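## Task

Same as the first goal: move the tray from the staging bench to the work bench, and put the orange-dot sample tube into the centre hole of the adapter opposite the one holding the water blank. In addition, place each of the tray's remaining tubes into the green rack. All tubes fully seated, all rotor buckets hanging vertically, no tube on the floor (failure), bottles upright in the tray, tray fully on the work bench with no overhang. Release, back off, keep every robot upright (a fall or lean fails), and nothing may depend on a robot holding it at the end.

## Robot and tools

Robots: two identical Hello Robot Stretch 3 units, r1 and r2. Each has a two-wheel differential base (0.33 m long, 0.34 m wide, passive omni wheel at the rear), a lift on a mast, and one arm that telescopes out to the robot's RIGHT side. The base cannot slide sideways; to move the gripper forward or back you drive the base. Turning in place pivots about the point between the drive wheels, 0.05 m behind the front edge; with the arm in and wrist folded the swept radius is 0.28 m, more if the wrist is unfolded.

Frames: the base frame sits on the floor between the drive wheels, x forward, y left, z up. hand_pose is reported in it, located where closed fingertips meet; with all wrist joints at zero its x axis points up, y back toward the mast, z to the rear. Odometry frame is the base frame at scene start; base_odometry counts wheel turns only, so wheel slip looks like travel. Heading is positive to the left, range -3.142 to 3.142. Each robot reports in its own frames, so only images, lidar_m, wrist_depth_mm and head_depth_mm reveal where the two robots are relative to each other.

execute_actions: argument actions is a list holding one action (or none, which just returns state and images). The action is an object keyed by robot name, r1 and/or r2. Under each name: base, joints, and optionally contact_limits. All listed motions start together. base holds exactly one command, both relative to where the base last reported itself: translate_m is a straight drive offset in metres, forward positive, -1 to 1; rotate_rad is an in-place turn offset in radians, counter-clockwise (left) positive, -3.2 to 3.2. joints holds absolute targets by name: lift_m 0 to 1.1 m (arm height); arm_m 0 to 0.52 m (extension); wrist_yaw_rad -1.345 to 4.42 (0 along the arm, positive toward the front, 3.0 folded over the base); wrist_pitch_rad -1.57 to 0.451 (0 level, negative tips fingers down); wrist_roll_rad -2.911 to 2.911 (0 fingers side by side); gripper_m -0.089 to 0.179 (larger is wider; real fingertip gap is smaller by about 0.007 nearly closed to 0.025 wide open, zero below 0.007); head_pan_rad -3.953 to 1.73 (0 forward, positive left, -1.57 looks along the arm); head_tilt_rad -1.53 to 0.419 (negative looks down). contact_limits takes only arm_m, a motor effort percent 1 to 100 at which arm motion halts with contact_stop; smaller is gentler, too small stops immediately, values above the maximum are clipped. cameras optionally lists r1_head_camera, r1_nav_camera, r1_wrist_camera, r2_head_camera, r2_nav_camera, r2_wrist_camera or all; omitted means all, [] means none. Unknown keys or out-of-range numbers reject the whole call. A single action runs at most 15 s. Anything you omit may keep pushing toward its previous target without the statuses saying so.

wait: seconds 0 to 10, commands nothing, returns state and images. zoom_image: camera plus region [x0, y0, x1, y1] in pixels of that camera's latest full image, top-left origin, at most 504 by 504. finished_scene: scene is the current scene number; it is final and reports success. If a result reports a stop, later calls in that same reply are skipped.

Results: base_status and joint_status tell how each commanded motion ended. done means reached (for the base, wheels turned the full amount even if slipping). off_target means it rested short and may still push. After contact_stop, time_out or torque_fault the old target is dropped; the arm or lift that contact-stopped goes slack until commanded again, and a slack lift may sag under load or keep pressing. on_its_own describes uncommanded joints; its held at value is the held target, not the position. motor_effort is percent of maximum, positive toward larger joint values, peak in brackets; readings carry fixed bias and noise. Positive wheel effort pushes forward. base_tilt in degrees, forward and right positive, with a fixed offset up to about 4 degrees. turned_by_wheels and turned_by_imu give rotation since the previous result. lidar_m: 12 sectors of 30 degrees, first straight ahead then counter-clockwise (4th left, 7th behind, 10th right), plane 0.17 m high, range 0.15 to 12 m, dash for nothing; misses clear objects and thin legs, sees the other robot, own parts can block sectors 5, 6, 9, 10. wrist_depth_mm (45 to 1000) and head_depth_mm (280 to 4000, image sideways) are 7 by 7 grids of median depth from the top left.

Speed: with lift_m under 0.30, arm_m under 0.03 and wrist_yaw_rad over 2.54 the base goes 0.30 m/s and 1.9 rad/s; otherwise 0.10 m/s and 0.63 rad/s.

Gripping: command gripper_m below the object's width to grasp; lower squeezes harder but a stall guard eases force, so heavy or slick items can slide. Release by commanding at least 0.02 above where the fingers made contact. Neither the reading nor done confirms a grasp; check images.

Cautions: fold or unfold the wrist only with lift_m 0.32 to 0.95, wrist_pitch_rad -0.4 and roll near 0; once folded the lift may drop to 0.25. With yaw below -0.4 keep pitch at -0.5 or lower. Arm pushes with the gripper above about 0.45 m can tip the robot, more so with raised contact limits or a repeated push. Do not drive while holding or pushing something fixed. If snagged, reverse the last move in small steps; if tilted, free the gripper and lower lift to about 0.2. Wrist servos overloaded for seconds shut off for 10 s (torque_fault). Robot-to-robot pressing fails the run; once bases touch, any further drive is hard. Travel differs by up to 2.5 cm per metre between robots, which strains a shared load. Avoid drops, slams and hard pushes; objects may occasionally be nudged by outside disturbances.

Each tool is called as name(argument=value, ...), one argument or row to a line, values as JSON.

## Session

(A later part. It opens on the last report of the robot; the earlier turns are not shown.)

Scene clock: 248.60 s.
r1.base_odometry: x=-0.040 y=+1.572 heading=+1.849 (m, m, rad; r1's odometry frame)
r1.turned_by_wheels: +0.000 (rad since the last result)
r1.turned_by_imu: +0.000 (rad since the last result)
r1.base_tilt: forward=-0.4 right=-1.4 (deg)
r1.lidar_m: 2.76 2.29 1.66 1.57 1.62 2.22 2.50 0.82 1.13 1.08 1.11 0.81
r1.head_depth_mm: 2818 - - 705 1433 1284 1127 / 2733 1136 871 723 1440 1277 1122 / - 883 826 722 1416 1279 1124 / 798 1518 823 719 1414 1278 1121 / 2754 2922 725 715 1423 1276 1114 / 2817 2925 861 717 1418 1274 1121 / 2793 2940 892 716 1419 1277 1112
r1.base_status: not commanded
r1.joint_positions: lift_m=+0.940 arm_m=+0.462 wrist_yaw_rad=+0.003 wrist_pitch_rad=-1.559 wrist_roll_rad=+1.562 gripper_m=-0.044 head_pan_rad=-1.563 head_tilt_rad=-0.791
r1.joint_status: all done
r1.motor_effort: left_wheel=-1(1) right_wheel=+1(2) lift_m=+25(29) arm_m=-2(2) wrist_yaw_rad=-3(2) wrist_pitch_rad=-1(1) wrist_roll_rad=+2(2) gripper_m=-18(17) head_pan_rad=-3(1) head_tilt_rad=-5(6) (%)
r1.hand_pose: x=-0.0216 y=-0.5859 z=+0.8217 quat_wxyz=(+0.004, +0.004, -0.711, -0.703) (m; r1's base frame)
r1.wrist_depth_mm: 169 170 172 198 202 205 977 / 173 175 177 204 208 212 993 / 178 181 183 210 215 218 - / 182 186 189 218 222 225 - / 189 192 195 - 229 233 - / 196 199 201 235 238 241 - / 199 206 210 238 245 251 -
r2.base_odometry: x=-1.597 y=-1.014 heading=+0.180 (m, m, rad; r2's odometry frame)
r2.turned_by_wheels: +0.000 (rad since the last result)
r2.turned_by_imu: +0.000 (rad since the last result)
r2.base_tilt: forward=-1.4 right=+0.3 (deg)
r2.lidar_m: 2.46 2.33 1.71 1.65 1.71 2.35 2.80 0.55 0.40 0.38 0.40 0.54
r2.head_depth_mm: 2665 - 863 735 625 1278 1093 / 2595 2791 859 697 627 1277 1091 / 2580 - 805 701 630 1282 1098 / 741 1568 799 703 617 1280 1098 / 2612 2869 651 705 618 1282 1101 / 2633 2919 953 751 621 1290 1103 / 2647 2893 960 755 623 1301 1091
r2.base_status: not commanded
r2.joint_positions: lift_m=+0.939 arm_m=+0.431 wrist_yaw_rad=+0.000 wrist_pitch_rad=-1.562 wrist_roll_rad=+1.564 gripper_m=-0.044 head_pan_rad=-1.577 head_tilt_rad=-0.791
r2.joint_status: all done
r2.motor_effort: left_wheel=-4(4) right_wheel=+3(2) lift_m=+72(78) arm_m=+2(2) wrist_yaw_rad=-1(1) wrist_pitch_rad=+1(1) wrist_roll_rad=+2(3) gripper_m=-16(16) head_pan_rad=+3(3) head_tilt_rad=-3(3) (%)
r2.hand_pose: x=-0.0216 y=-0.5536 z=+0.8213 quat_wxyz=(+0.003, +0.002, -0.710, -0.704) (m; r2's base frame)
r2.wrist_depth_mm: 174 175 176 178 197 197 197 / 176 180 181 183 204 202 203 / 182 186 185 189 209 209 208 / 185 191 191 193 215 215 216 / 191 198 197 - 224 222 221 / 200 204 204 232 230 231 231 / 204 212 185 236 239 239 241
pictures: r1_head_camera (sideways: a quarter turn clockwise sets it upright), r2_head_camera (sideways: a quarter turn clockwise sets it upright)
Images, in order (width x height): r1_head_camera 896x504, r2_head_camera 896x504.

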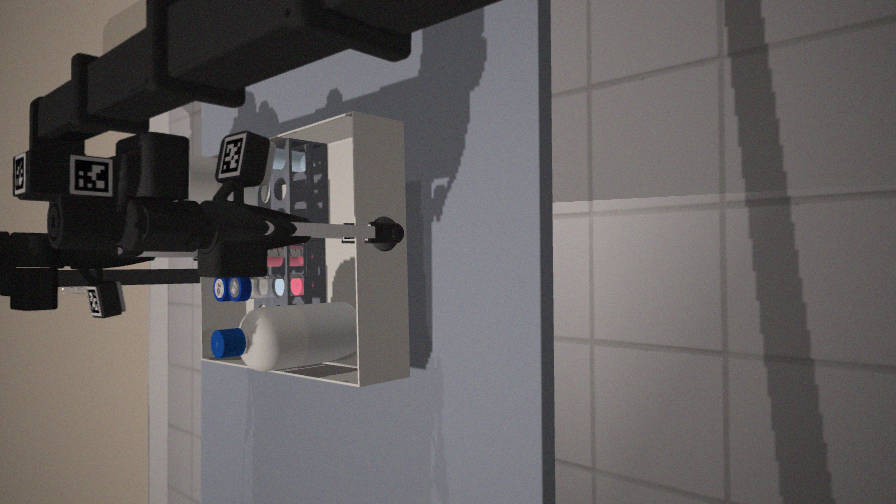

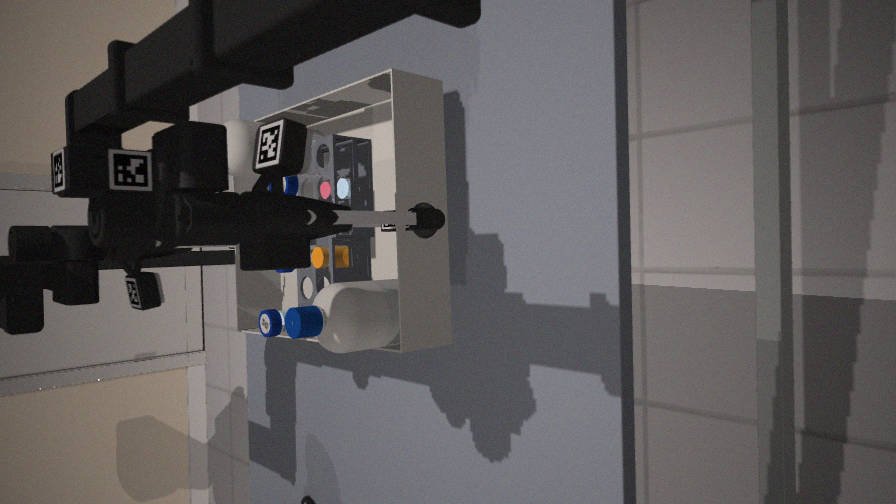

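execute_actions(
  actions=[
    {"r1":{"joints":{"lift_m":1.07}},"r2":{"joints":{"lift_m":1.07}}},
  ],
  cameras=["r1_head_camera","r1_nav_camera"],
)

execute_actions(
  actions=[
    {"r1":{"base":{"translate_m":-0.4}},"r2":{"base":{"translate_m":0.4}}},
  ],
  cameras=["r1_wrist_camera","r2_wrist_camera","r1_head_camera"],
)

Scene clock: 256.97 s.
r1.base_odometry: x=-0.040 y=+1.572 heading=+1.849 (m, m, rad; r1's odometry frame)
r1.turned_by_wheels: +0.000 (rad since the last result)
r1.turned_by_imu: +0.001 (rad since the last result)
r1.base_tilt: forward=-0.3 right=-1.5 (deg)
r1.lidar_m: 2.76 2.29 1.66 1.57 1.62 2.22 2.50 0.83 1.13 1.08 1.12 0.81
r1.head_depth_mm: 2832 2976 908 726 1422 1297 1123 / 2758 1092 845 722 1430 1277 1122 / 2635 731 814 724 1421 1281 1119 / 1334 714 841 725 1428 1277 1120 / 2693 656 811 719 1425 1278 1115 / 2742 1040 836 721 1427 1277 1115 / 2795 2892 898 719 1421 1275 1119
r1.base_status: not commanded
r1.joint_positions: lift_m=+1.070 arm_m=+0.462 wrist_yaw_rad=+0.003 wrist_pitch_rad=-1.559 wrist_roll_rad=+1.562 gripper_m=-0.044 head_pan_rad=-1.563 head_tilt_rad=-0.791
r1.joint_status: all done
r1.motor_effort: left_wheel=-1(1) right_wheel=+2(1) lift_m=+25(27) arm_m=-2(2) wrist_yaw_rad=-3(3) wrist_pitch_rad=-1(1) wrist_roll_rad=+2(2) gripper_m=-18(17) head_pan_rad=-3(2) head_tilt_rad=-6(6) (%)
r1.hand_pose: x=-0.0216 y=-0.5859 z=+0.9517 quat_wxyz=(+0.004, +0.004, -0.711, -0.703) (m; r1's base frame)
r1.wrist_depth_mm: 168 169 173 322 327 - - / 173 175 177 332 335 - - / 178 181 183 340 349 - - / 182 187 189 351 360 - - / 190 193 195 - 374 - - / 194 199 200 382 382 - - / 199 205 210 387 397 - -
r2.base_odometry: x=-1.597 y=-1.014 heading=+0.180 (m, m, rad; r2's odometry frame)
r2.turned_by_wheels: +0.000 (rad since the last result)
r2.turned_by_imu: +0.000 (rad since the last result)
r2.base_tilt: forward=-1.4 right=+0.3 (deg)
r2.lidar_m: 2.46 2.34 1.71 1.65 1.72 2.35 2.80 0.54 0.40 0.38 0.40 0.55
r2.head_depth_mm: 2631 2913 889 735 624 1274 1092 / 2650 776 613 739 626 1277 1096 / 2671 723 715 743 630 1283 1094 / 1333 706 697 744 616 1287 1101 / 2619 543 589 750 617 1291 1107 / 2623 2898 919 752 621 1293 1105 / 2641 2873 958 755 623 1303 1088
r2.base_status: not commanded
r2.joint_positions: lift_m=+1.069 arm_m=+0.431 wrist_yaw_rad=+0.000 wrist_pitch_rad=-1.562 wrist_roll_rad=+1.564 gripper_m=-0.044 head_pan_rad=-1.577 head_tilt_rad=-0.791
r2.joint_status: all done
r2.motor_effort: left_wheel=-4(3) right_wheel=+2(2) lift_m=+72(78) arm_m=+2(2) wrist_yaw_rad=-1(2) wrist_pitch_rad=+1(1) wrist_roll_rad=+2(2) gripper_m=-16(16) head_pan_rad=+3(3) head_tilt_rad=-3(3) (%)
r2.hand_pose: x=-0.0216 y=-0.5536 z=+0.9513 quat_wxyz=(+0.003, +0.002, -0.710, -0.704) (m; r2's base frame)
r2.wrist_depth_mm: 174 175 176 177 318 317 - / 176 180 182 183 327 330 - / 182 186 187 188 337 337 - / 186 192 191 193 349 349 - / 190 198 197 - 365 362 - / 200 203 204 374 373 - - / 205 212 184 379 382 - -
pictures: r1_head_camera (sideways: a quarter turn clockwise sets it upright), r1_nav_camera (sideways: a quarter turn counterclockwise sets it upright)
Images, in order (width x height): r1_head_camera 896x504, r1_nav_camera 672x504.

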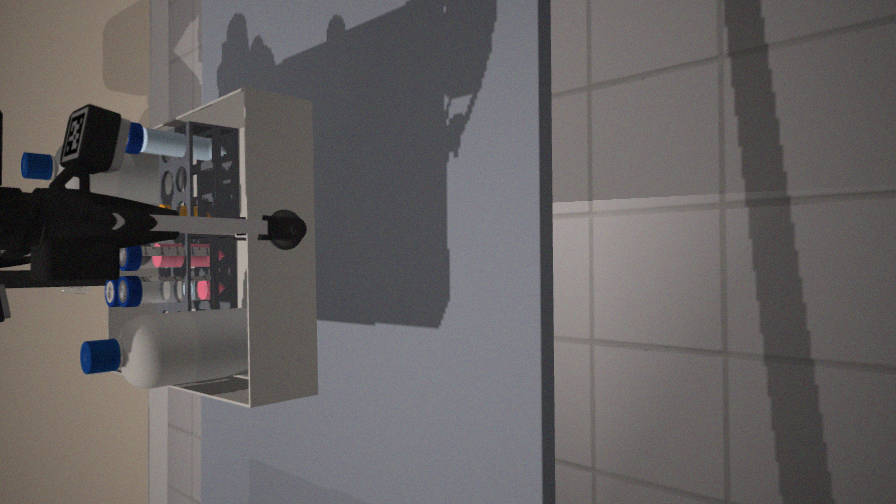

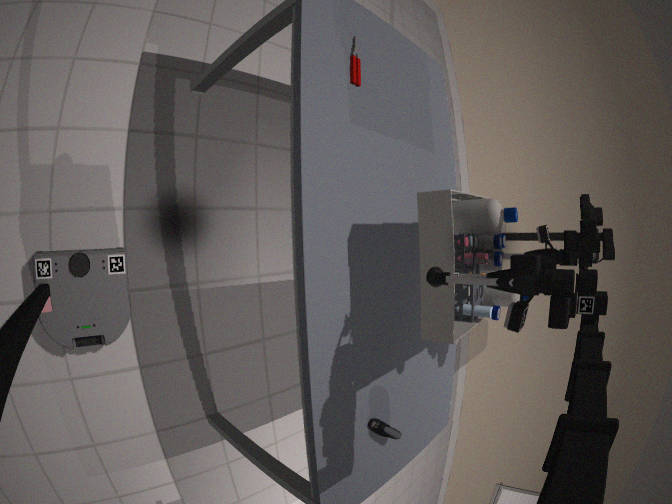

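Scene clock: 262.43 s.
r1.base_odometry: x=+0.070 y=+1.187 heading=+1.849 (m, m, rad; r1's odometry frame)
r1.turned_by_wheels: +0.000 (rad since the last result)
r1.turned_by_imu: +0.003 (rad since the last result)
r1.base_tilt: forward=-0.2 right=-1.3 (deg)
r1.lidar_m: 3.13 2.28 1.63 1.56 1.63 2.22 2.12 2.34 0.54 1.09 1.12 1.17
r1.head_depth_mm: 2849 2983 902 725 827 1268 1122 / 2768 1096 842 725 1429 1230 1121 / 1719 731 768 722 1421 1279 1126 / 1354 730 838 720 1422 1279 1118 / 2745 638 809 721 1417 1292 1126 / 2741 1040 833 720 1409 1279 1115 / 2790 2866 890 717 1418 1272 1122
r1.base_status: done
r1.joint_positions: lift_m=+1.070 arm_m=+0.462 wrist_yaw_rad=+0.003 wrist_pitch_rad=-1.552 wrist_roll_rad=+1.562 gripper_m=-0.044 head_pan_rad=-1.563 head_tilt_rad=-0.791
r1.joint_status: not commanded
r1.motor_effort: left_wheel=+0(6) right_wheel=+1(4) lift_m=+25(25) arm_m=-2(2) wrist_yaw_rad=-2(3) wrist_pitch_rad=-4(5) wrist_roll_rad=+2(2) gripper_m=-16(18) head_pan_rad=-2(3) head_tilt_rad=-5(5) (%)
r1.hand_pose: x=-0.0216 y=-0.5877 z=+0.9516 quat_wxyz=(+0.004, +0.004, -0.713, -0.701) (m; r1's base frame)
r1.wrist_depth_mm: 170 171 173 319 327 - - / 174 176 179 330 335 - - / 179 182 183 340 346 - - / 183 187 189 350 356 - - / 190 194 196 - 370 - - / 196 199 202 377 383 - - / 201 207 210 385 399 - -
r2.base_odometry: x=-1.204 y=-0.943 heading=+0.180 (m, m, rad; r2's odometry frame)
r2.turned_by_wheels: +0.000 (rad since the last result)
r2.turned_by_imu: -0.002 (rad since the last result)
r2.base_tilt: forward=-1.5 right=+0.3 (deg)
r2.lidar_m: 2.07 2.34 1.72 1.65 1.72 2.34 3.18 0.55 0.40 0.38 0.40 2.29
r2.head_depth_mm: 2649 2922 893 736 625 1278 1094 / 2634 765 616 740 627 1274 1095 / 2630 717 716 742 632 1282 1096 / 1336 723 720 745 631 1284 1098 / 2631 549 595 750 618 1289 1106 / 2645 2903 952 752 621 1289 1098 / 2645 2884 2258 755 623 824 1126
r2.base_status: done
r2.joint_positions: lift_m=+1.069 arm_m=+0.431 wrist_yaw_rad=+0.000 wrist_pitch_rad=-1.552 wrist_roll_rad=+1.564 gripper_m=-0.044 head_pan_rad=-1.577 head_tilt_rad=-0.791
r2.joint_status: not commanded
r2.motor_effort: left_wheel=-3(4) right_wheel=+1(6) lift_m=+72(72) arm_m=+2(2) wrist_yaw_rad=+0(0) wrist_pitch_rad=-4(4) wrist_roll_rad=+2(2) gripper_m=-16(16) head_pan_rad=+2(3) head_tilt_rad=-3(2) (%)
r2.hand_pose: x=-0.0215 y=-0.5562 z=+0.9510 quat_wxyz=(+0.003, +0.002, -0.714, -0.701) (m; r2's base frame)
r2.wrist_depth_mm: 174 177 175 177 316 316 - / 177 181 181 182 328 326 - / 183 186 187 188 337 337 - / 188 193 191 346 349 349 - / 192 200 198 - 358 365 - / 201 205 206 380 370 - - / 206 212 185 382 385 - -
pictures: r1_head_camera (sideways: a quarter turn clockwise sets it upright), r1_wrist_camera, r2_wrist_camera
Images, in order (width x height): r1_head_camera 896x504, r1_wrist_camera 644x364, r2_wrist_camera 644x364.

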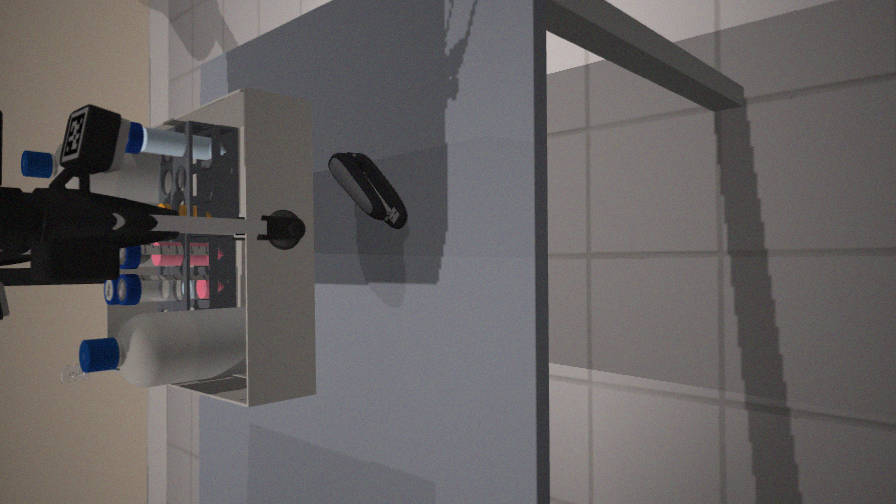

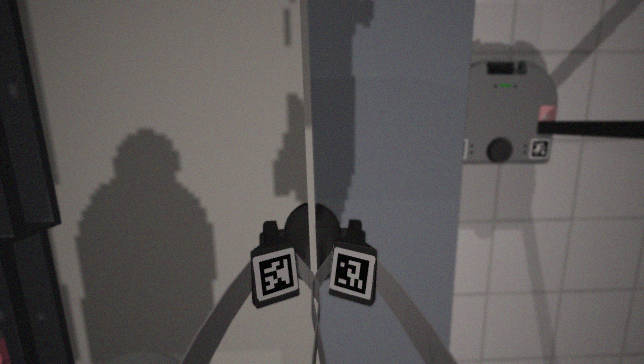

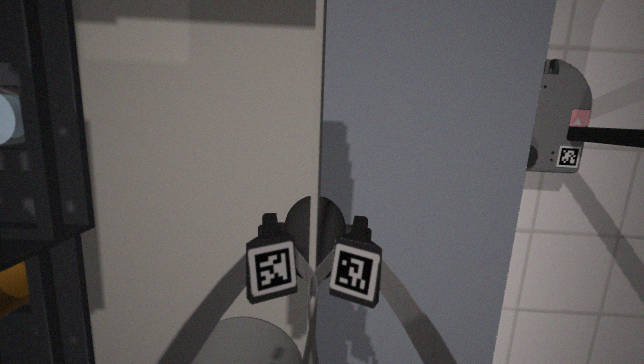

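execute_actions(
  actions=[
    {"r1":{"base":{"translate_m":-0.7},"joints":{"gripper_m":-0.05}},"r2":{"base":{"translate_m":0.7},"joints":{"gripper_m":-0.05,"arm_m":0.437}}},
  ],
  cameras=["r1_wrist_camera","r2_wrist_camera","r1_nav_camera"],
)

Scene clock: 274.63 s.
r1.base_odometry: x=+0.262 y=+0.514 heading=+1.849 (m, m, rad; r1's odometry frame)
r1.turned_by_wheels: +0.000 (rad since the last result)
r1.turned_by_imu: +0.006 (rad since the last result)
r1.base_tilt: forward=-0.2 right=-1.5 (deg)
r1.lidar_m: 1.83 2.26 1.62 1.57 1.63 2.21 2.83 1.45 3.28 1.48 0.57 1.54
r1.head_depth_mm: 2875 3010 2236 1807 1490 1284 1126 / 2757 755 2082 1788 1515 1289 1122 / 801 731 2010 1782 1505 1288 1123 / 1340 729 1826 1777 1488 1275 1117 / 2700 640 1785 1789 1486 1272 1122 / 2753 2585 2074 1690 1491 1279 1113 / 2802 2925 1225 1718 1480 1198 1121
r1.base_status: done
r1.joint_positions: lift_m=+1.070 arm_m=+0.462 wrist_yaw_rad=+0.003 wrist_pitch_rad=-1.549 wrist_roll_rad=+1.562 gripper_m=-0.049 head_pan_rad=-1.563 head_tilt_rad=-0.791
r1.joint_status: all done
r1.motor_effort: left_wheel=-1(3) right_wheel=+1(4) lift_m=+26(25) arm_m=-2(2) wrist_yaw_rad=-3(3) wrist_pitch_rad=-6(6) wrist_roll_rad=+2(2) gripper_m=-19(51) head_pan_rad=-2(2) head_tilt_rad=-6(6) (%)
r1.hand_pose: x=-0.0216 y=-0.5886 z=+0.9515 quat_wxyz=(+0.004, +0.004, -0.715, -0.699) (m; r1's base frame)
r1.wrist_depth_mm: 170 171 172 - - - - / 174 176 178 - - - - / 180 182 183 - - - - / 184 187 189 - - - - / 190 194 196 - - - - / 197 200 202 785 - - - / 201 206 210 634 - - -
r2.base_odometry: x=-0.515 y=-0.818 heading=+0.179 (m, m, rad; r2's odometry frame)
r2.turned_by_wheels: +0.000 (rad since the last result)
r2.turned_by_imu: -0.003 (rad since the last result)
r2.base_tilt: forward=-1.5 right=+0.3 (deg)
r2.lidar_m: 1.47 2.35 1.71 1.65 1.71 2.35 1.52 0.55 0.56 1.49 3.21 1.39
r2.head_depth_mm: 2622 2895 1154 1693 1489 1269 1108 / 2614 769 626 1810 1496 1280 1115 / 2620 715 621 1818 1499 1282 1118 / 1338 716 619 1758 1509 1286 1116 / 2651 558 603 1783 1525 1287 1126 / 2614 2931 2338 1836 1516 1294 1128 / 2626 2890 2333 1837 1528 1298 1128
r2.base_status: done
r2.joint_positions: lift_m=+1.069 arm_m=+0.437 wrist_yaw_rad=+0.000 wrist_pitch_rad=-1.548 wrist_roll_rad=+1.564 gripper_m=-0.049 head_pan_rad=-1.577 head_tilt_rad=-0.791
r2.joint_status: all done
r2.motor_effort: left_wheel=-3(4) right_wheel=+2(6) lift_m=+72(72) arm_m=+2(4) wrist_yaw_rad=-1(1) wrist_pitch_rad=-6(6) wrist_roll_rad=+2(2) gripper_m=-17(49) head_pan_rad=+3(3) head_tilt_rad=-3(4) (%)
r2.hand_pose: x=-0.0215 y=-0.5633 z=+0.9510 quat_wxyz=(+0.003, +0.002, -0.715, -0.699) (m; r2's base frame)
r2.wrist_depth_mm: 174 177 176 177 - - - / 178 182 181 182 - - - / 183 188 187 188 - - - / 187 193 192 - - - - / 193 201 199 - - - - / 202 206 206 - - - - / 206 213 185 - - - -
pictures: r1_nav_camera (sideways: a quarter turn counterclockwise sets it upright), r1_wrist_camera, r2_wrist_camera
Images, in order (width x height): r1_nav_camera 672x504, r1_wrist_camera 644x364, r2_wrist_camera 644x364.

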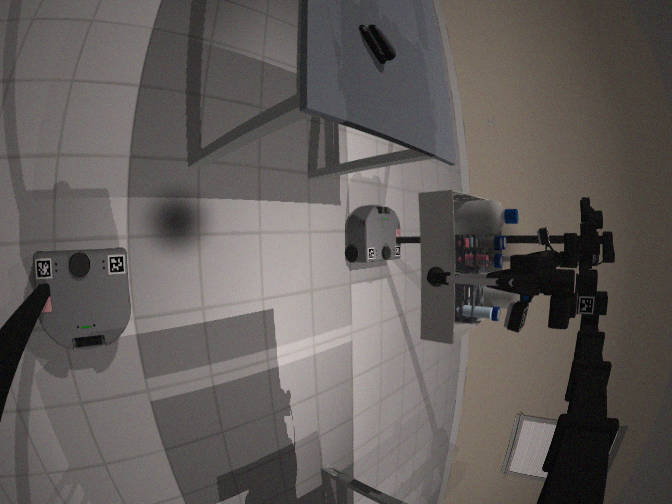

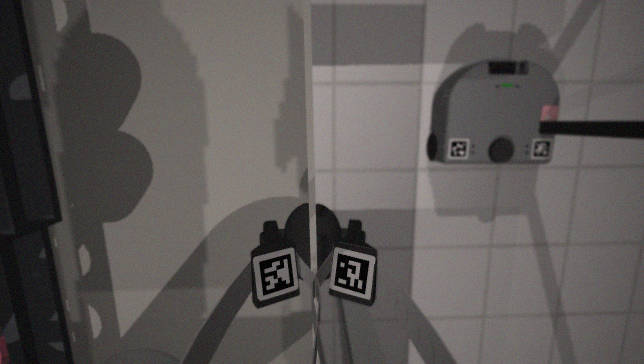

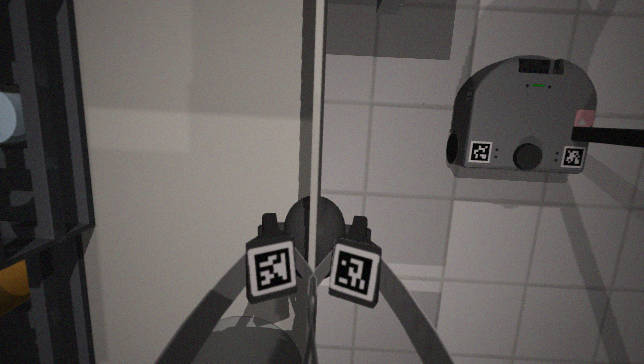

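execute_actions(
  actions=[
    {"r1":{"base":{"translate_m":-0.6},"joints":{"arm_m":0.47}},"r2":{"base":{"translate_m":0.6},"joints":{"arm_m":0.442}}},
  ],
  cameras=["r1_wrist_camera","r2_nav_camera","r1_nav_camera"],
)

Scene clock: 286.53 s.
r1.base_odometry: x=+0.427 y=-0.063 heading=+1.849 (m, m, rad; r1's odometry frame)
r1.turned_by_wheels: +0.000 (rad since the last result)
r1.turned_by_imu: +0.005 (rad since the last result)
r1.base_tilt: forward=-0.2 right=-1.4 (deg)
r1.lidar_m: 2.42 2.21 1.63 1.56 1.62 2.21 2.24 0.91 1.35 1.49 1.45 1.05
r1.head_depth_mm: 2837 2972 2211 1786 1497 1271 1125 / 2782 733 2082 1790 1484 1279 1122 / 806 756 2037 1789 1486 1285 1121 / 1359 733 1818 1794 1489 1283 1119 / 2730 648 1788 1763 1489 1275 1118 / 2773 2563 2045 1762 1492 1274 1120 / 2813 2844 2192 1783 1478 1268 1115
r1.base_status: done
r1.joint_positions: lift_m=+1.070 arm_m=+0.470 wrist_yaw_rad=+0.003 wrist_pitch_rad=-1.560 wrist_roll_rad=+1.562 gripper_m=-0.049 head_pan_rad=-1.563 head_tilt_rad=-0.791
r1.joint_status: all done
r1.motor_effort: left_wheel=-2(6) right_wheel=+3(4) lift_m=+25(25) arm_m=+4(5) wrist_yaw_rad=-3(2) wrist_pitch_rad=+0(6) wrist_roll_rad=+2(2) gripper_m=-20(20) head_pan_rad=-2(3) head_tilt_rad=-5(4) (%)
r1.hand_pose: x=-0.0216 y=-0.5928 z=+0.9517 quat_wxyz=(+0.004, +0.004, -0.710, -0.704) (m; r1's base frame)
r1.wrist_depth_mm: 168 170 173 - - - - / 173 175 177 - - - - / 178 180 183 - - - - / 182 186 189 - - - - / 189 192 195 - - - - / 195 199 201 - - - - / 199 205 210 - - - -
r2.base_odometry: x=+0.075 y=-0.711 heading=+0.179 (m, m, rad; r2's odometry frame)
r2.turned_by_wheels: +0.000 (rad since the last result)
r2.turned_by_imu: -0.003 (rad since the last result)
r2.base_tilt: forward=-1.5 right=+0.3 (deg)
r2.lidar_m: 1.45 2.36 1.72 1.66 1.72 2.34 1.53 1.06 1.42 1.49 1.25 0.83
r2.head_depth_mm: 2665 2904 2190 1793 1493 1277 1111 / 2674 760 623 1811 1501 1279 1117 / 2654 713 622 1821 1505 1278 1120 / 1345 718 619 1756 1502 1282 1116 / 2642 557 603 1782 1513 1293 1126 / 2647 2915 2317 1843 1513 1290 1126 / 2651 2889 2335 1847 1525 1294 1128
r2.base_status: done
r2.joint_positions: lift_m=+1.069 arm_m=+0.442 wrist_yaw_rad=+0.000 wrist_pitch_rad=-1.564 wrist_roll_rad=+1.565 gripper_m=-0.049 head_pan_rad=-1.577 head_tilt_rad=-0.791
r2.joint_status: all done
r2.motor_effort: left_wheel=-3(4) right_wheel=+2(6) lift_m=+72(72) arm_m=+3(3) wrist_yaw_rad=+0(0) wrist_pitch_rad=+1(6) wrist_roll_rad=+2(2) gripper_m=-18(18) head_pan_rad=+3(3) head_tilt_rad=-4(3) (%)
r2.hand_pose: x=-0.0215 y=-0.5641 z=+0.9513 quat_wxyz=(+0.003, +0.002, -0.709, -0.705) (m; r2's base frame)
r2.wrist_depth_mm: 173 175 175 177 - - - / 175 180 179 182 - - - / 180 185 186 187 - - - / 186 192 192 192 - - - / 190 197 197 - - - - / 198 204 203 - - - - / 204 212 184 - - - -
pictures: r1_nav_camera (sideways: a quarter turn counterclockwise sets it upright), r1_wrist_camera, r2_nav_camera (sideways: a quarter turn counterclockwise sets it upright)
Images, in order (width x height): r1_nav_camera 672x504, r1_wrist_camera 644x364, r2_nav_camera 672x504.

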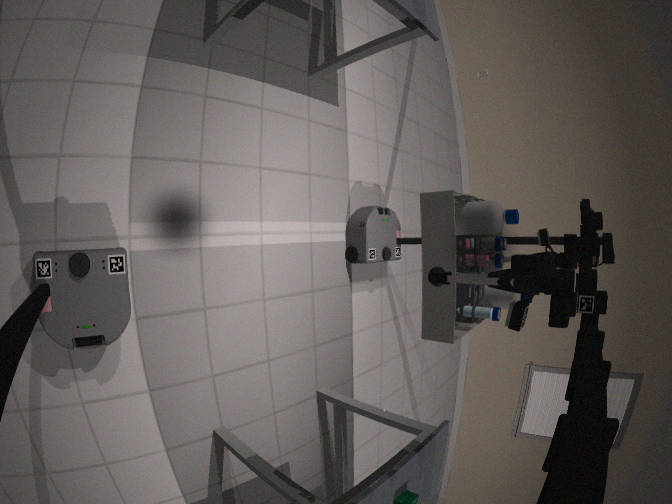

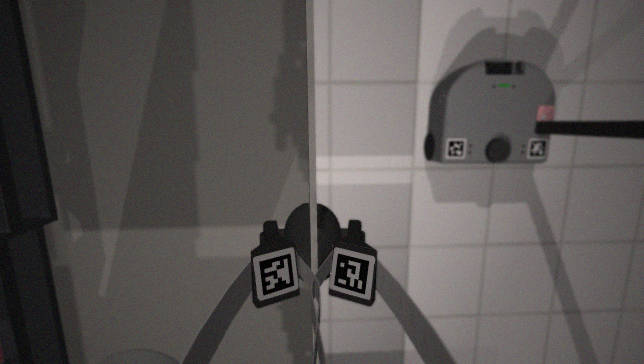

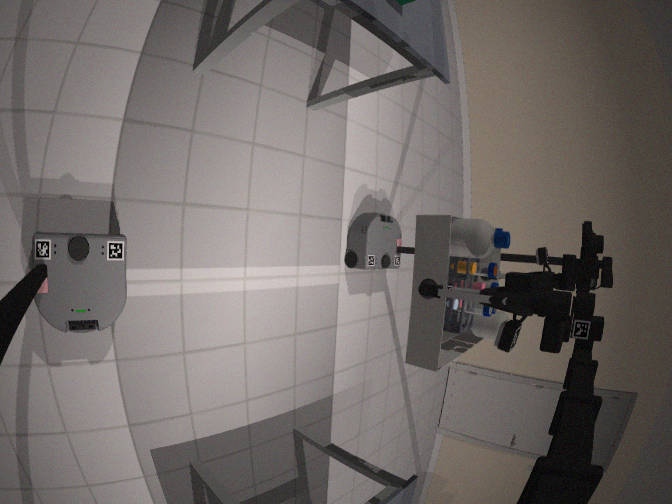

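execute_actions(
  actions=[
    {"r1":{"base":{"translate_m":-0.6}},"r2":{"base":{"translate_m":0.6}}},
  ],
  cameras=[],
)

execute_actions(
  actions=[
    {"r1":{"base":{"translate_m":-0.6}},"r2":{"base":{"translate_m":0.6}}},
  ],
  cameras=["r1_wrist_camera","r2_wrist_camera","r2_nav_camera","r1_nav_camera"],
)

Scene clock: 299.63 s.
r1.base_odometry: x=+0.591 y=-0.640 heading=+1.849 (m, m, rad; r1's odometry frame)
r1.turned_by_wheels: +0.000 (rad since the last result)
r1.turned_by_imu: +0.005 (rad since the last result)
r1.base_tilt: forward=-0.2 right=-1.4 (deg)
r1.lidar_m: 2.99 2.23 1.63 1.56 1.62 2.20 1.84 1.58 0.50 1.12 3.29 1.61
r1.head_depth_mm: 2795 2967 896 726 1456 1278 1121 / 2774 735 843 747 868 1252 1120 / 798 754 1275 1705 1496 1252 1122 / 1350 733 1822 1779 1489 1279 1121 / 2709 639 1797 1777 1488 1279 1121 / 2838 2672 2066 1774 1483 1280 1119 / 2818 2935 2198 1768 1479 1270 1119
r1.base_status: done
r1.joint_positions: lift_m=+1.070 arm_m=+0.470 wrist_yaw_rad=+0.003 wrist_pitch_rad=-1.560 wrist_roll_rad=+1.562 gripper_m=-0.049 head_pan_rad=-1.563 head_tilt_rad=-0.791
r1.joint_status: not commanded
r1.motor_effort: left_wheel=-3(8) right_wheel=+3(5) lift_m=+25(25) arm_m=+4(4) wrist_yaw_rad=-2(3) wrist_pitch_rad=+0(1) wrist_roll_rad=+2(2) gripper_m=-19(19) head_pan_rad=-2(2) head_tilt_rad=-5(6) (%)
r1.hand_pose: x=-0.0216 y=-0.5930 z=+0.9517 quat_wxyz=(+0.004, +0.004, -0.711, -0.703) (m; r1's base frame)
r1.wrist_depth_mm: 168 170 172 322 329 - - / 173 175 177 345 - - - / 178 180 183 - - - - / 182 187 189 - - - - / 189 192 195 - - - - / 195 198 201 - - - - / 200 205 209 - - - -
r2.base_odometry: x=+0.666 y=-0.604 heading=+0.179 (m, m, rad; r2's odometry frame)
r2.turned_by_wheels: +0.000 (rad since the last result)
r2.turned_by_imu: -0.003 (rad since the last result)
r2.base_tilt: forward=-1.5 right=+0.3 (deg)
r2.lidar_m: 1.42 2.37 1.73 1.66 1.72 2.35 1.63 1.64 3.22 1.02 0.39 0.53
r2.head_depth_mm: 2633 2912 2182 1797 1492 1273 1111 / 2667 750 622 1802 1498 1281 1112 / 2644 714 622 1818 1502 1281 1116 / 1338 716 619 1759 1518 1284 1123 / 2648 558 603 1345 1476 1233 1098 / 2647 2875 949 751 621 1238 1086 / 2636 2899 960 755 623 1298 1089
r2.base_status: done
r2.joint_positions: lift_m=+1.069 arm_m=+0.442 wrist_yaw_rad=+0.000 wrist_pitch_rad=-1.562 wrist_roll_rad=+1.566 gripper_m=-0.049 head_pan_rad=-1.577 head_tilt_rad=-0.791
r2.joint_status: not commanded
r2.motor_effort: left_wheel=-3(5) right_wheel=+2(6) lift_m=+72(72) arm_m=+3(3) wrist_yaw_rad=-1(0) wrist_pitch_rad=+1(2) wrist_roll_rad=+1(2) gripper_m=-17(18) head_pan_rad=+3(3) head_tilt_rad=-3(3) (%)
r2.hand_pose: x=-0.0215 y=-0.5645 z=+0.9513 quat_wxyz=(+0.002, +0.002, -0.710, -0.704) (m; r2's base frame)
r2.wrist_depth_mm: 173 176 174 177 - - - / 176 180 180 182 - - - / 182 186 185 187 - - - / 186 192 192 191 - - - / 190 198 198 - - - - / 199 204 204 379 459 - - / 204 212 184 380 384 391 -
pictures: none
No camera images: the call's "cameras" was empty. Leave "cameras" out to get every camera's image.

Scene clock: 307.00 s.
r1.base_odometry: x=+0.756 y=-1.217 heading=+1.848 (m, m, rad; r1's odometry frame)
r1.turned_by_wheels: +0.000 (rad since the last result)
r1.turned_by_imu: +0.004 (rad since the last result)
r1.base_tilt: forward=-0.3 right=-1.4 (deg)
r1.lidar_m: 2.19 2.22 1.62 1.56 1.61 2.20 1.73 1.11 1.16 1.11 0.60 2.40
r1.head_depth_mm: 2829 2968 903 726 1460 1276 1121 / 2795 740 844 726 1455 1281 1126 / 796 753 812 722 1464 1278 1124 / 2006 732 812 721 1458 1281 1123 / 2733 637 810 723 1465 1278 1123 / 2857 1081 837 718 1459 1278 1116 / 2805 2912 870 717 1455 1201 1115
r1.base_status: done
r1.joint_positions: lift_m=+1.070 arm_m=+0.470 wrist_yaw_rad=+0.003 wrist_pitch_rad=-1.560 wrist_roll_rad=+1.563 gripper_m=-0.049 head_pan_rad=-1.563 head_tilt_rad=-0.791
r1.joint_status: not commanded
r1.motor_effort: left_wheel=-4(9) right_wheel=+4(6) lift_m=+25(25) arm_m=+4(4) wrist_yaw_rad=-2(3) wrist_pitch_rad=+0(0) wrist_roll_rad=+1(2) gripper_m=-19(19) head_pan_rad=-3(2) head_tilt_rad=-5(6) (%)
r1.hand_pose: x=-0.0216 y=-0.5930 z=+0.9517 quat_wxyz=(+0.004, +0.003, -0.711, -0.703) (m; r1's base frame)
r1.wrist_depth_mm: 168 170 172 318 330 - - / 173 175 178 330 337 - - / 178 180 183 340 348 - - / 183 186 189 349 361 - - / 190 191 195 - 370 - - / 195 199 201 379 388 - - / 200 205 210 387 399 - -
r2.base_odometry: x=+1.256 y=-0.497 heading=+0.179 (m, m, rad; r2's odometry frame)
r2.turned_by_wheels: +0.000 (rad since the last result)
r2.turned_by_imu: -0.003 (rad since the last result)
r2.base_tilt: forward=-1.5 right=+0.3 (deg)
r2.lidar_m: 1.65 2.39 1.73 1.66 1.72 2.34 2.22 0.53 0.39 0.37 0.38 0.52
r2.head_depth_mm: 2639 2892 794 736 610 1272 1091 / 2641 755 621 737 612 1282 1074 / 2637 710 618 740 613 1279 1081 / 774 716 619 744 616 1286 1082 / 2647 556 602 748 620 1287 1083 / 2612 2885 953 752 621 1296 1085 / 2622 2914 961 755 622 1269 1093
r2.base_status: done
r2.joint_positions: lift_m=+1.069 arm_m=+0.442 wrist_yaw_rad=+0.000 wrist_pitch_rad=-1.564 wrist_roll_rad=+1.566 gripper_m=-0.049 head_pan_rad=-1.577 head_tilt_rad=-0.791
r2.joint_status: not commanded
r2.motor_effort: left_wheel=-3(4) right_wheel=+2(6) lift_m=+72(72) arm_m=+3(3) wrist_yaw_rad=+0(1) wrist_pitch_rad=+2(2) wrist_roll_rad=+1(2) gripper_m=-18(18) head_pan_rad=+2(3) head_tilt_rad=-3(3) (%)
r2.hand_pose: x=-0.0215 y=-0.5640 z=+0.9513 quat_wxyz=(+0.002, +0.001, -0.709, -0.705) (m; r2's base frame)
r2.wrist_depth_mm: 172 175 175 176 318 318 - / 175 181 180 182 329 325 - / 181 186 186 187 338 338 - / 185 192 192 193 347 353 - / 190 197 197 - 360 362 - / 199 203 203 207 374 372 - / 204 212 184 383 385 392 -
pictures: r1_nav_camera (sideways: a quarter turn counterclockwise sets it upright), r1_wrist_camera, r2_nav_camera (sideways: a quarter turn counterclockwise sets it upright), r2_wrist_camera
Images, in order (width x height): r1_nav_camera 672x504, r1_wrist_camera 644x364, r2_nav_camera 672x504, r2_wrist_camera 644x364.

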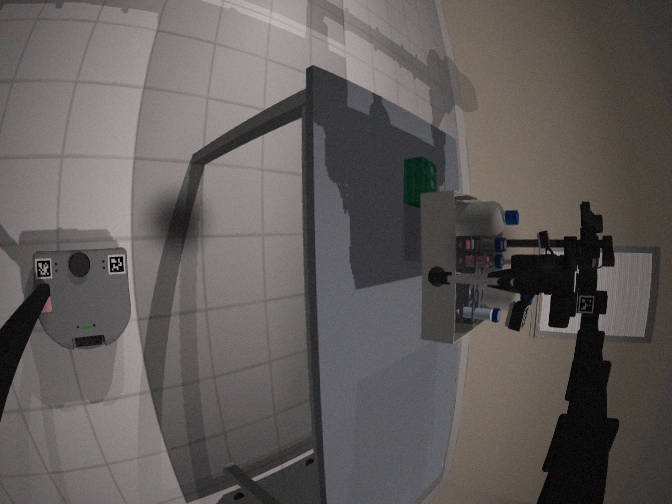

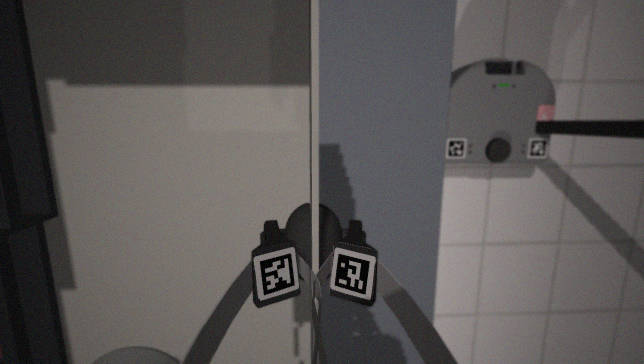

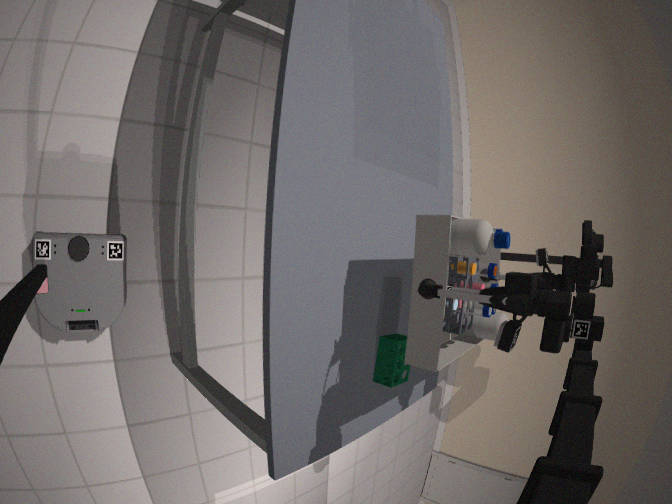

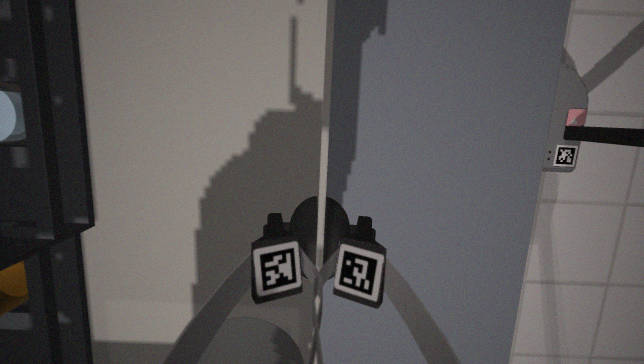

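execute_actions(
  actions=[
    {"r1":{"base":{"translate_m":-0.18}},"r2":{"base":{"translate_m":0.18}}},
  ],
  cameras=[],
)

execute_actions(
  actions=[
    {"r1":{"joints":{"lift_m":0.94}},"r2":{"joints":{"lift_m":0.94}}},
  ],
  cameras=["r1_head_camera","r2_head_camera"],
)

Scene clock: 315.90 s.
r1.base_odometry: x=+0.805 y=-1.390 heading=+1.848 (m, m, rad; r1's odometry frame)
r1.turned_by_wheels: +0.000 (rad since the last result)
r1.turned_by_imu: +0.002 (rad since the last result)
r1.base_tilt: forward=-0.2 right=-1.4 (deg)
r1.lidar_m: 2.37 2.22 1.62 1.56 1.62 2.20 1.73 0.95 1.15 1.11 1.15 0.72
r1.head_depth_mm: 2829 2994 906 725 1461 1287 1122 / 2829 742 838 724 1460 1282 1125 / 796 753 814 727 1465 1271 1118 / 2021 733 814 720 1451 1278 1123 / 2713 635 811 720 1454 1282 1119 / 2815 1075 837 716 1455 1272 1124 / 2798 2932 884 717 1442 1269 1112
r1.base_status: done
r1.joint_positions: lift_m=+1.070 arm_m=+0.470 wrist_yaw_rad=+0.002 wrist_pitch_rad=-1.561 wrist_roll_rad=+1.564 gripper_m=-0.049 head_pan_rad=-1.563 head_tilt_rad=-0.791
r1.joint_status: not commanded
r1.motor_effort: left_wheel=-4(9) right_wheel=+4(4) lift_m=+25(25) arm_m=+4(4) wrist_yaw_rad=-2(3) wrist_pitch_rad=+0(1) wrist_roll_rad=+1(1) gripper_m=-19(19) head_pan_rad=-3(2) head_tilt_rad=-5(5) (%)
r1.hand_pose: x=-0.0216 y=-0.5926 z=+0.9518 quat_wxyz=(+0.004, +0.003, -0.710, -0.704) (m; r1's base frame)
r1.wrist_depth_mm: 168 170 171 319 328 - - / 173 174 177 330 338 - - / 177 181 183 340 348 - - / 182 185 189 351 359 - - / 190 192 195 - 374 - - / 194 199 201 294 386 - - / 199 203 210 387 399 - -
r2.base_odometry: x=+1.433 y=-0.465 heading=+0.179 (m, m, rad; r2's odometry frame)
r2.turned_by_wheels: +0.000 (rad since the last result)
r2.turned_by_imu: -0.001 (rad since the last result)
r2.base_tilt: forward=-1.5 right=+0.3 (deg)
r2.lidar_m: 1.64 2.39 1.74 1.67 1.72 2.34 2.40 0.53 0.38 0.37 0.38 0.52
r2.head_depth_mm: 2641 2912 892 736 608 1275 1092 / 2663 755 619 738 611 1278 1075 / 2643 713 618 743 614 1277 1077 / 1339 716 717 745 616 1287 1078 / 2634 558 603 749 619 1289 1084 / 2627 2895 952 751 622 1266 1086 / 2612 2898 959 755 623 1270 1088
r2.base_status: done
r2.joint_positions: lift_m=+1.069 arm_m=+0.442 wrist_yaw_rad=+0.000 wrist_pitch_rad=-1.566 wrist_roll_rad=+1.566 gripper_m=-0.049 head_pan_rad=-1.577 head_tilt_rad=-0.791
r2.joint_status: not commanded
r2.motor_effort: left_wheel=-3(4) right_wheel=+2(6) lift_m=+72(72) arm_m=+3(3) wrist_yaw_rad=+1(0) wrist_pitch_rad=+3(3) wrist_roll_rad=+1(1) gripper_m=-18(18) head_pan_rad=+3(3) head_tilt_rad=-3(3) (%)
r2.hand_pose: x=-0.0215 y=-0.5635 z=+0.9513 quat_wxyz=(+0.002, +0.001, -0.709, -0.706) (m; r2's base frame)
r2.wrist_depth_mm: 172 175 175 176 318 319 - / 176 179 180 183 329 328 - / 179 186 186 188 338 338 - / 185 191 192 192 351 350 - / 190 198 197 - 358 363 - / 199 203 204 206 373 380 - / 203 211 183 379 384 390 -
pictures: none
No camera images: the call's "cameras" was empty. Leave "cameras" out to get every camera's image.

Scene clock: 317.90 s.
r1.base_odometry: x=+0.805 y=-1.390 heading=+1.848 (m, m, rad; r1's odometry frame)
r1.turned_by_wheels: +0.000 (rad since the last result)
r1.turned_by_imu: +0.000 (rad since the last result)
r1.base_tilt: forward=-0.3 right=-1.4 (deg)
r1.lidar_m: 2.37 2.22 1.62 1.56 1.61 2.20 1.73 0.95 1.15 1.11 1.16 0.72
r1.head_depth_mm: 2868 - - 706 1469 1282 1122 / 2727 1138 860 724 1458 1289 1128 / - 882 823 724 1463 1286 1122 / 773 2911 826 719 1461 1280 1122 / 2820 2967 731 723 1447 1279 1126 / 2826 2909 864 719 1442 1273 1127 / 2818 2895 874 719 1450 1280 1119
r1.base_status: not commanded
r1.joint_positions: lift_m=+0.940 arm_m=+0.470 wrist_yaw_rad=+0.002 wrist_pitch_rad=-1.561 wrist_roll_rad=+1.564 gripper_m=-0.049 head_pan_rad=-1.563 head_tilt_rad=-0.791
r1.joint_status: all done
r1.motor_effort: left_wheel=-4(4) right_wheel=+4(4) lift_m=+17(23) arm_m=+4(4) wrist_yaw_rad=-2(2) wrist_pitch_rad=+1(1) wrist_roll_rad=+2(1) gripper_m=-19(19) head_pan_rad=-2(3) head_tilt_rad=-6(5) (%)
r1.hand_pose: x=-0.0216 y=-0.5926 z=+0.8223 quat_wxyz=(+0.004, +0.003, -0.710, -0.704) (m; r1's base frame)
r1.wrist_depth_mm: 167 169 172 198 203 207 972 / 173 175 177 204 209 212 993 / 178 180 182 211 216 219 - / 182 185 189 218 223 227 - / 188 192 194 - 230 235 - / 194 199 201 235 239 245 - / 200 205 210 239 247 - -
r2.base_odometry: x=+1.433 y=-0.465 heading=+0.179 (m, m, rad; r2's odometry frame)
r2.turned_by_wheels: +0.000 (rad since the last result)
r2.turned_by_imu: +0.000 (rad since the last result)
r2.base_tilt: forward=-1.5 right=+0.3 (deg)
r2.lidar_m: 1.64 2.38 1.74 1.67 1.73 2.34 2.39 0.53 0.38 0.37 0.38 0.52
r2.head_depth_mm: 2656 - 865 736 610 1273 1091 / 2553 2770 826 698 612 1278 1075 / 2551 - 820 702 614 1281 1080 / 738 1626 802 703 616 1287 1082 / 2619 2870 658 706 617 1287 1084 / 2615 2884 952 752 622 1260 1087 / 2623 2890 962 755 623 1270 1092
r2.base_status: not commanded
r2.joint_positions: lift_m=+0.940 arm_m=+0.442 wrist_yaw_rad=+0.000 wrist_pitch_rad=-1.566 wrist_roll_rad=+1.566 gripper_m=-0.049 head_pan_rad=-1.577 head_tilt_rad=-0.791
r2.joint_status: all done
r2.motor_effort: left_wheel=-3(3) right_wheel=+2(2) lift_m=+29(64) arm_m=+3(3) wrist_yaw_rad=-1(0) wrist_pitch_rad=+3(3) wrist_roll_rad=+1(1) gripper_m=-18(18) head_pan_rad=+3(3) head_tilt_rad=-3(3) (%)
r2.hand_pose: x=-0.0215 y=-0.5634 z=+0.8227 quat_wxyz=(+0.002, +0.001, -0.708, -0.706) (m; r2's base frame)
r2.wrist_depth_mm: 171 175 175 177 199 199 199 / 175 180 180 183 205 205 204 / 181 187 186 187 210 211 211 / 184 192 191 193 217 218 218 / 191 197 197 - 225 225 224 / 199 204 204 206 233 231 232 / 205 211 185 238 240 240 240
pictures: r1_head_camera (sideways: a quarter turn clockwise sets it upright), r2_head_camera (sideways: a quarter turn clockwise sets it upright)
Images, in order (width x height): r1_head_camera 896x504, r2_head_camera 896x504.

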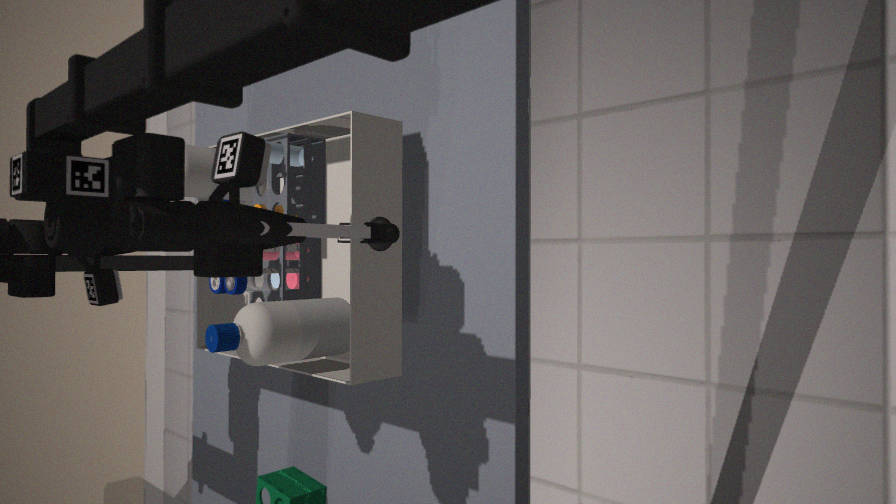

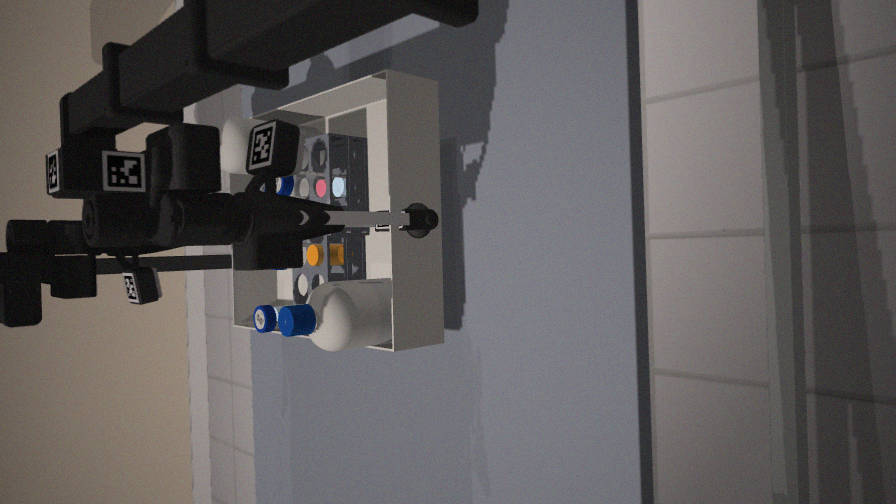

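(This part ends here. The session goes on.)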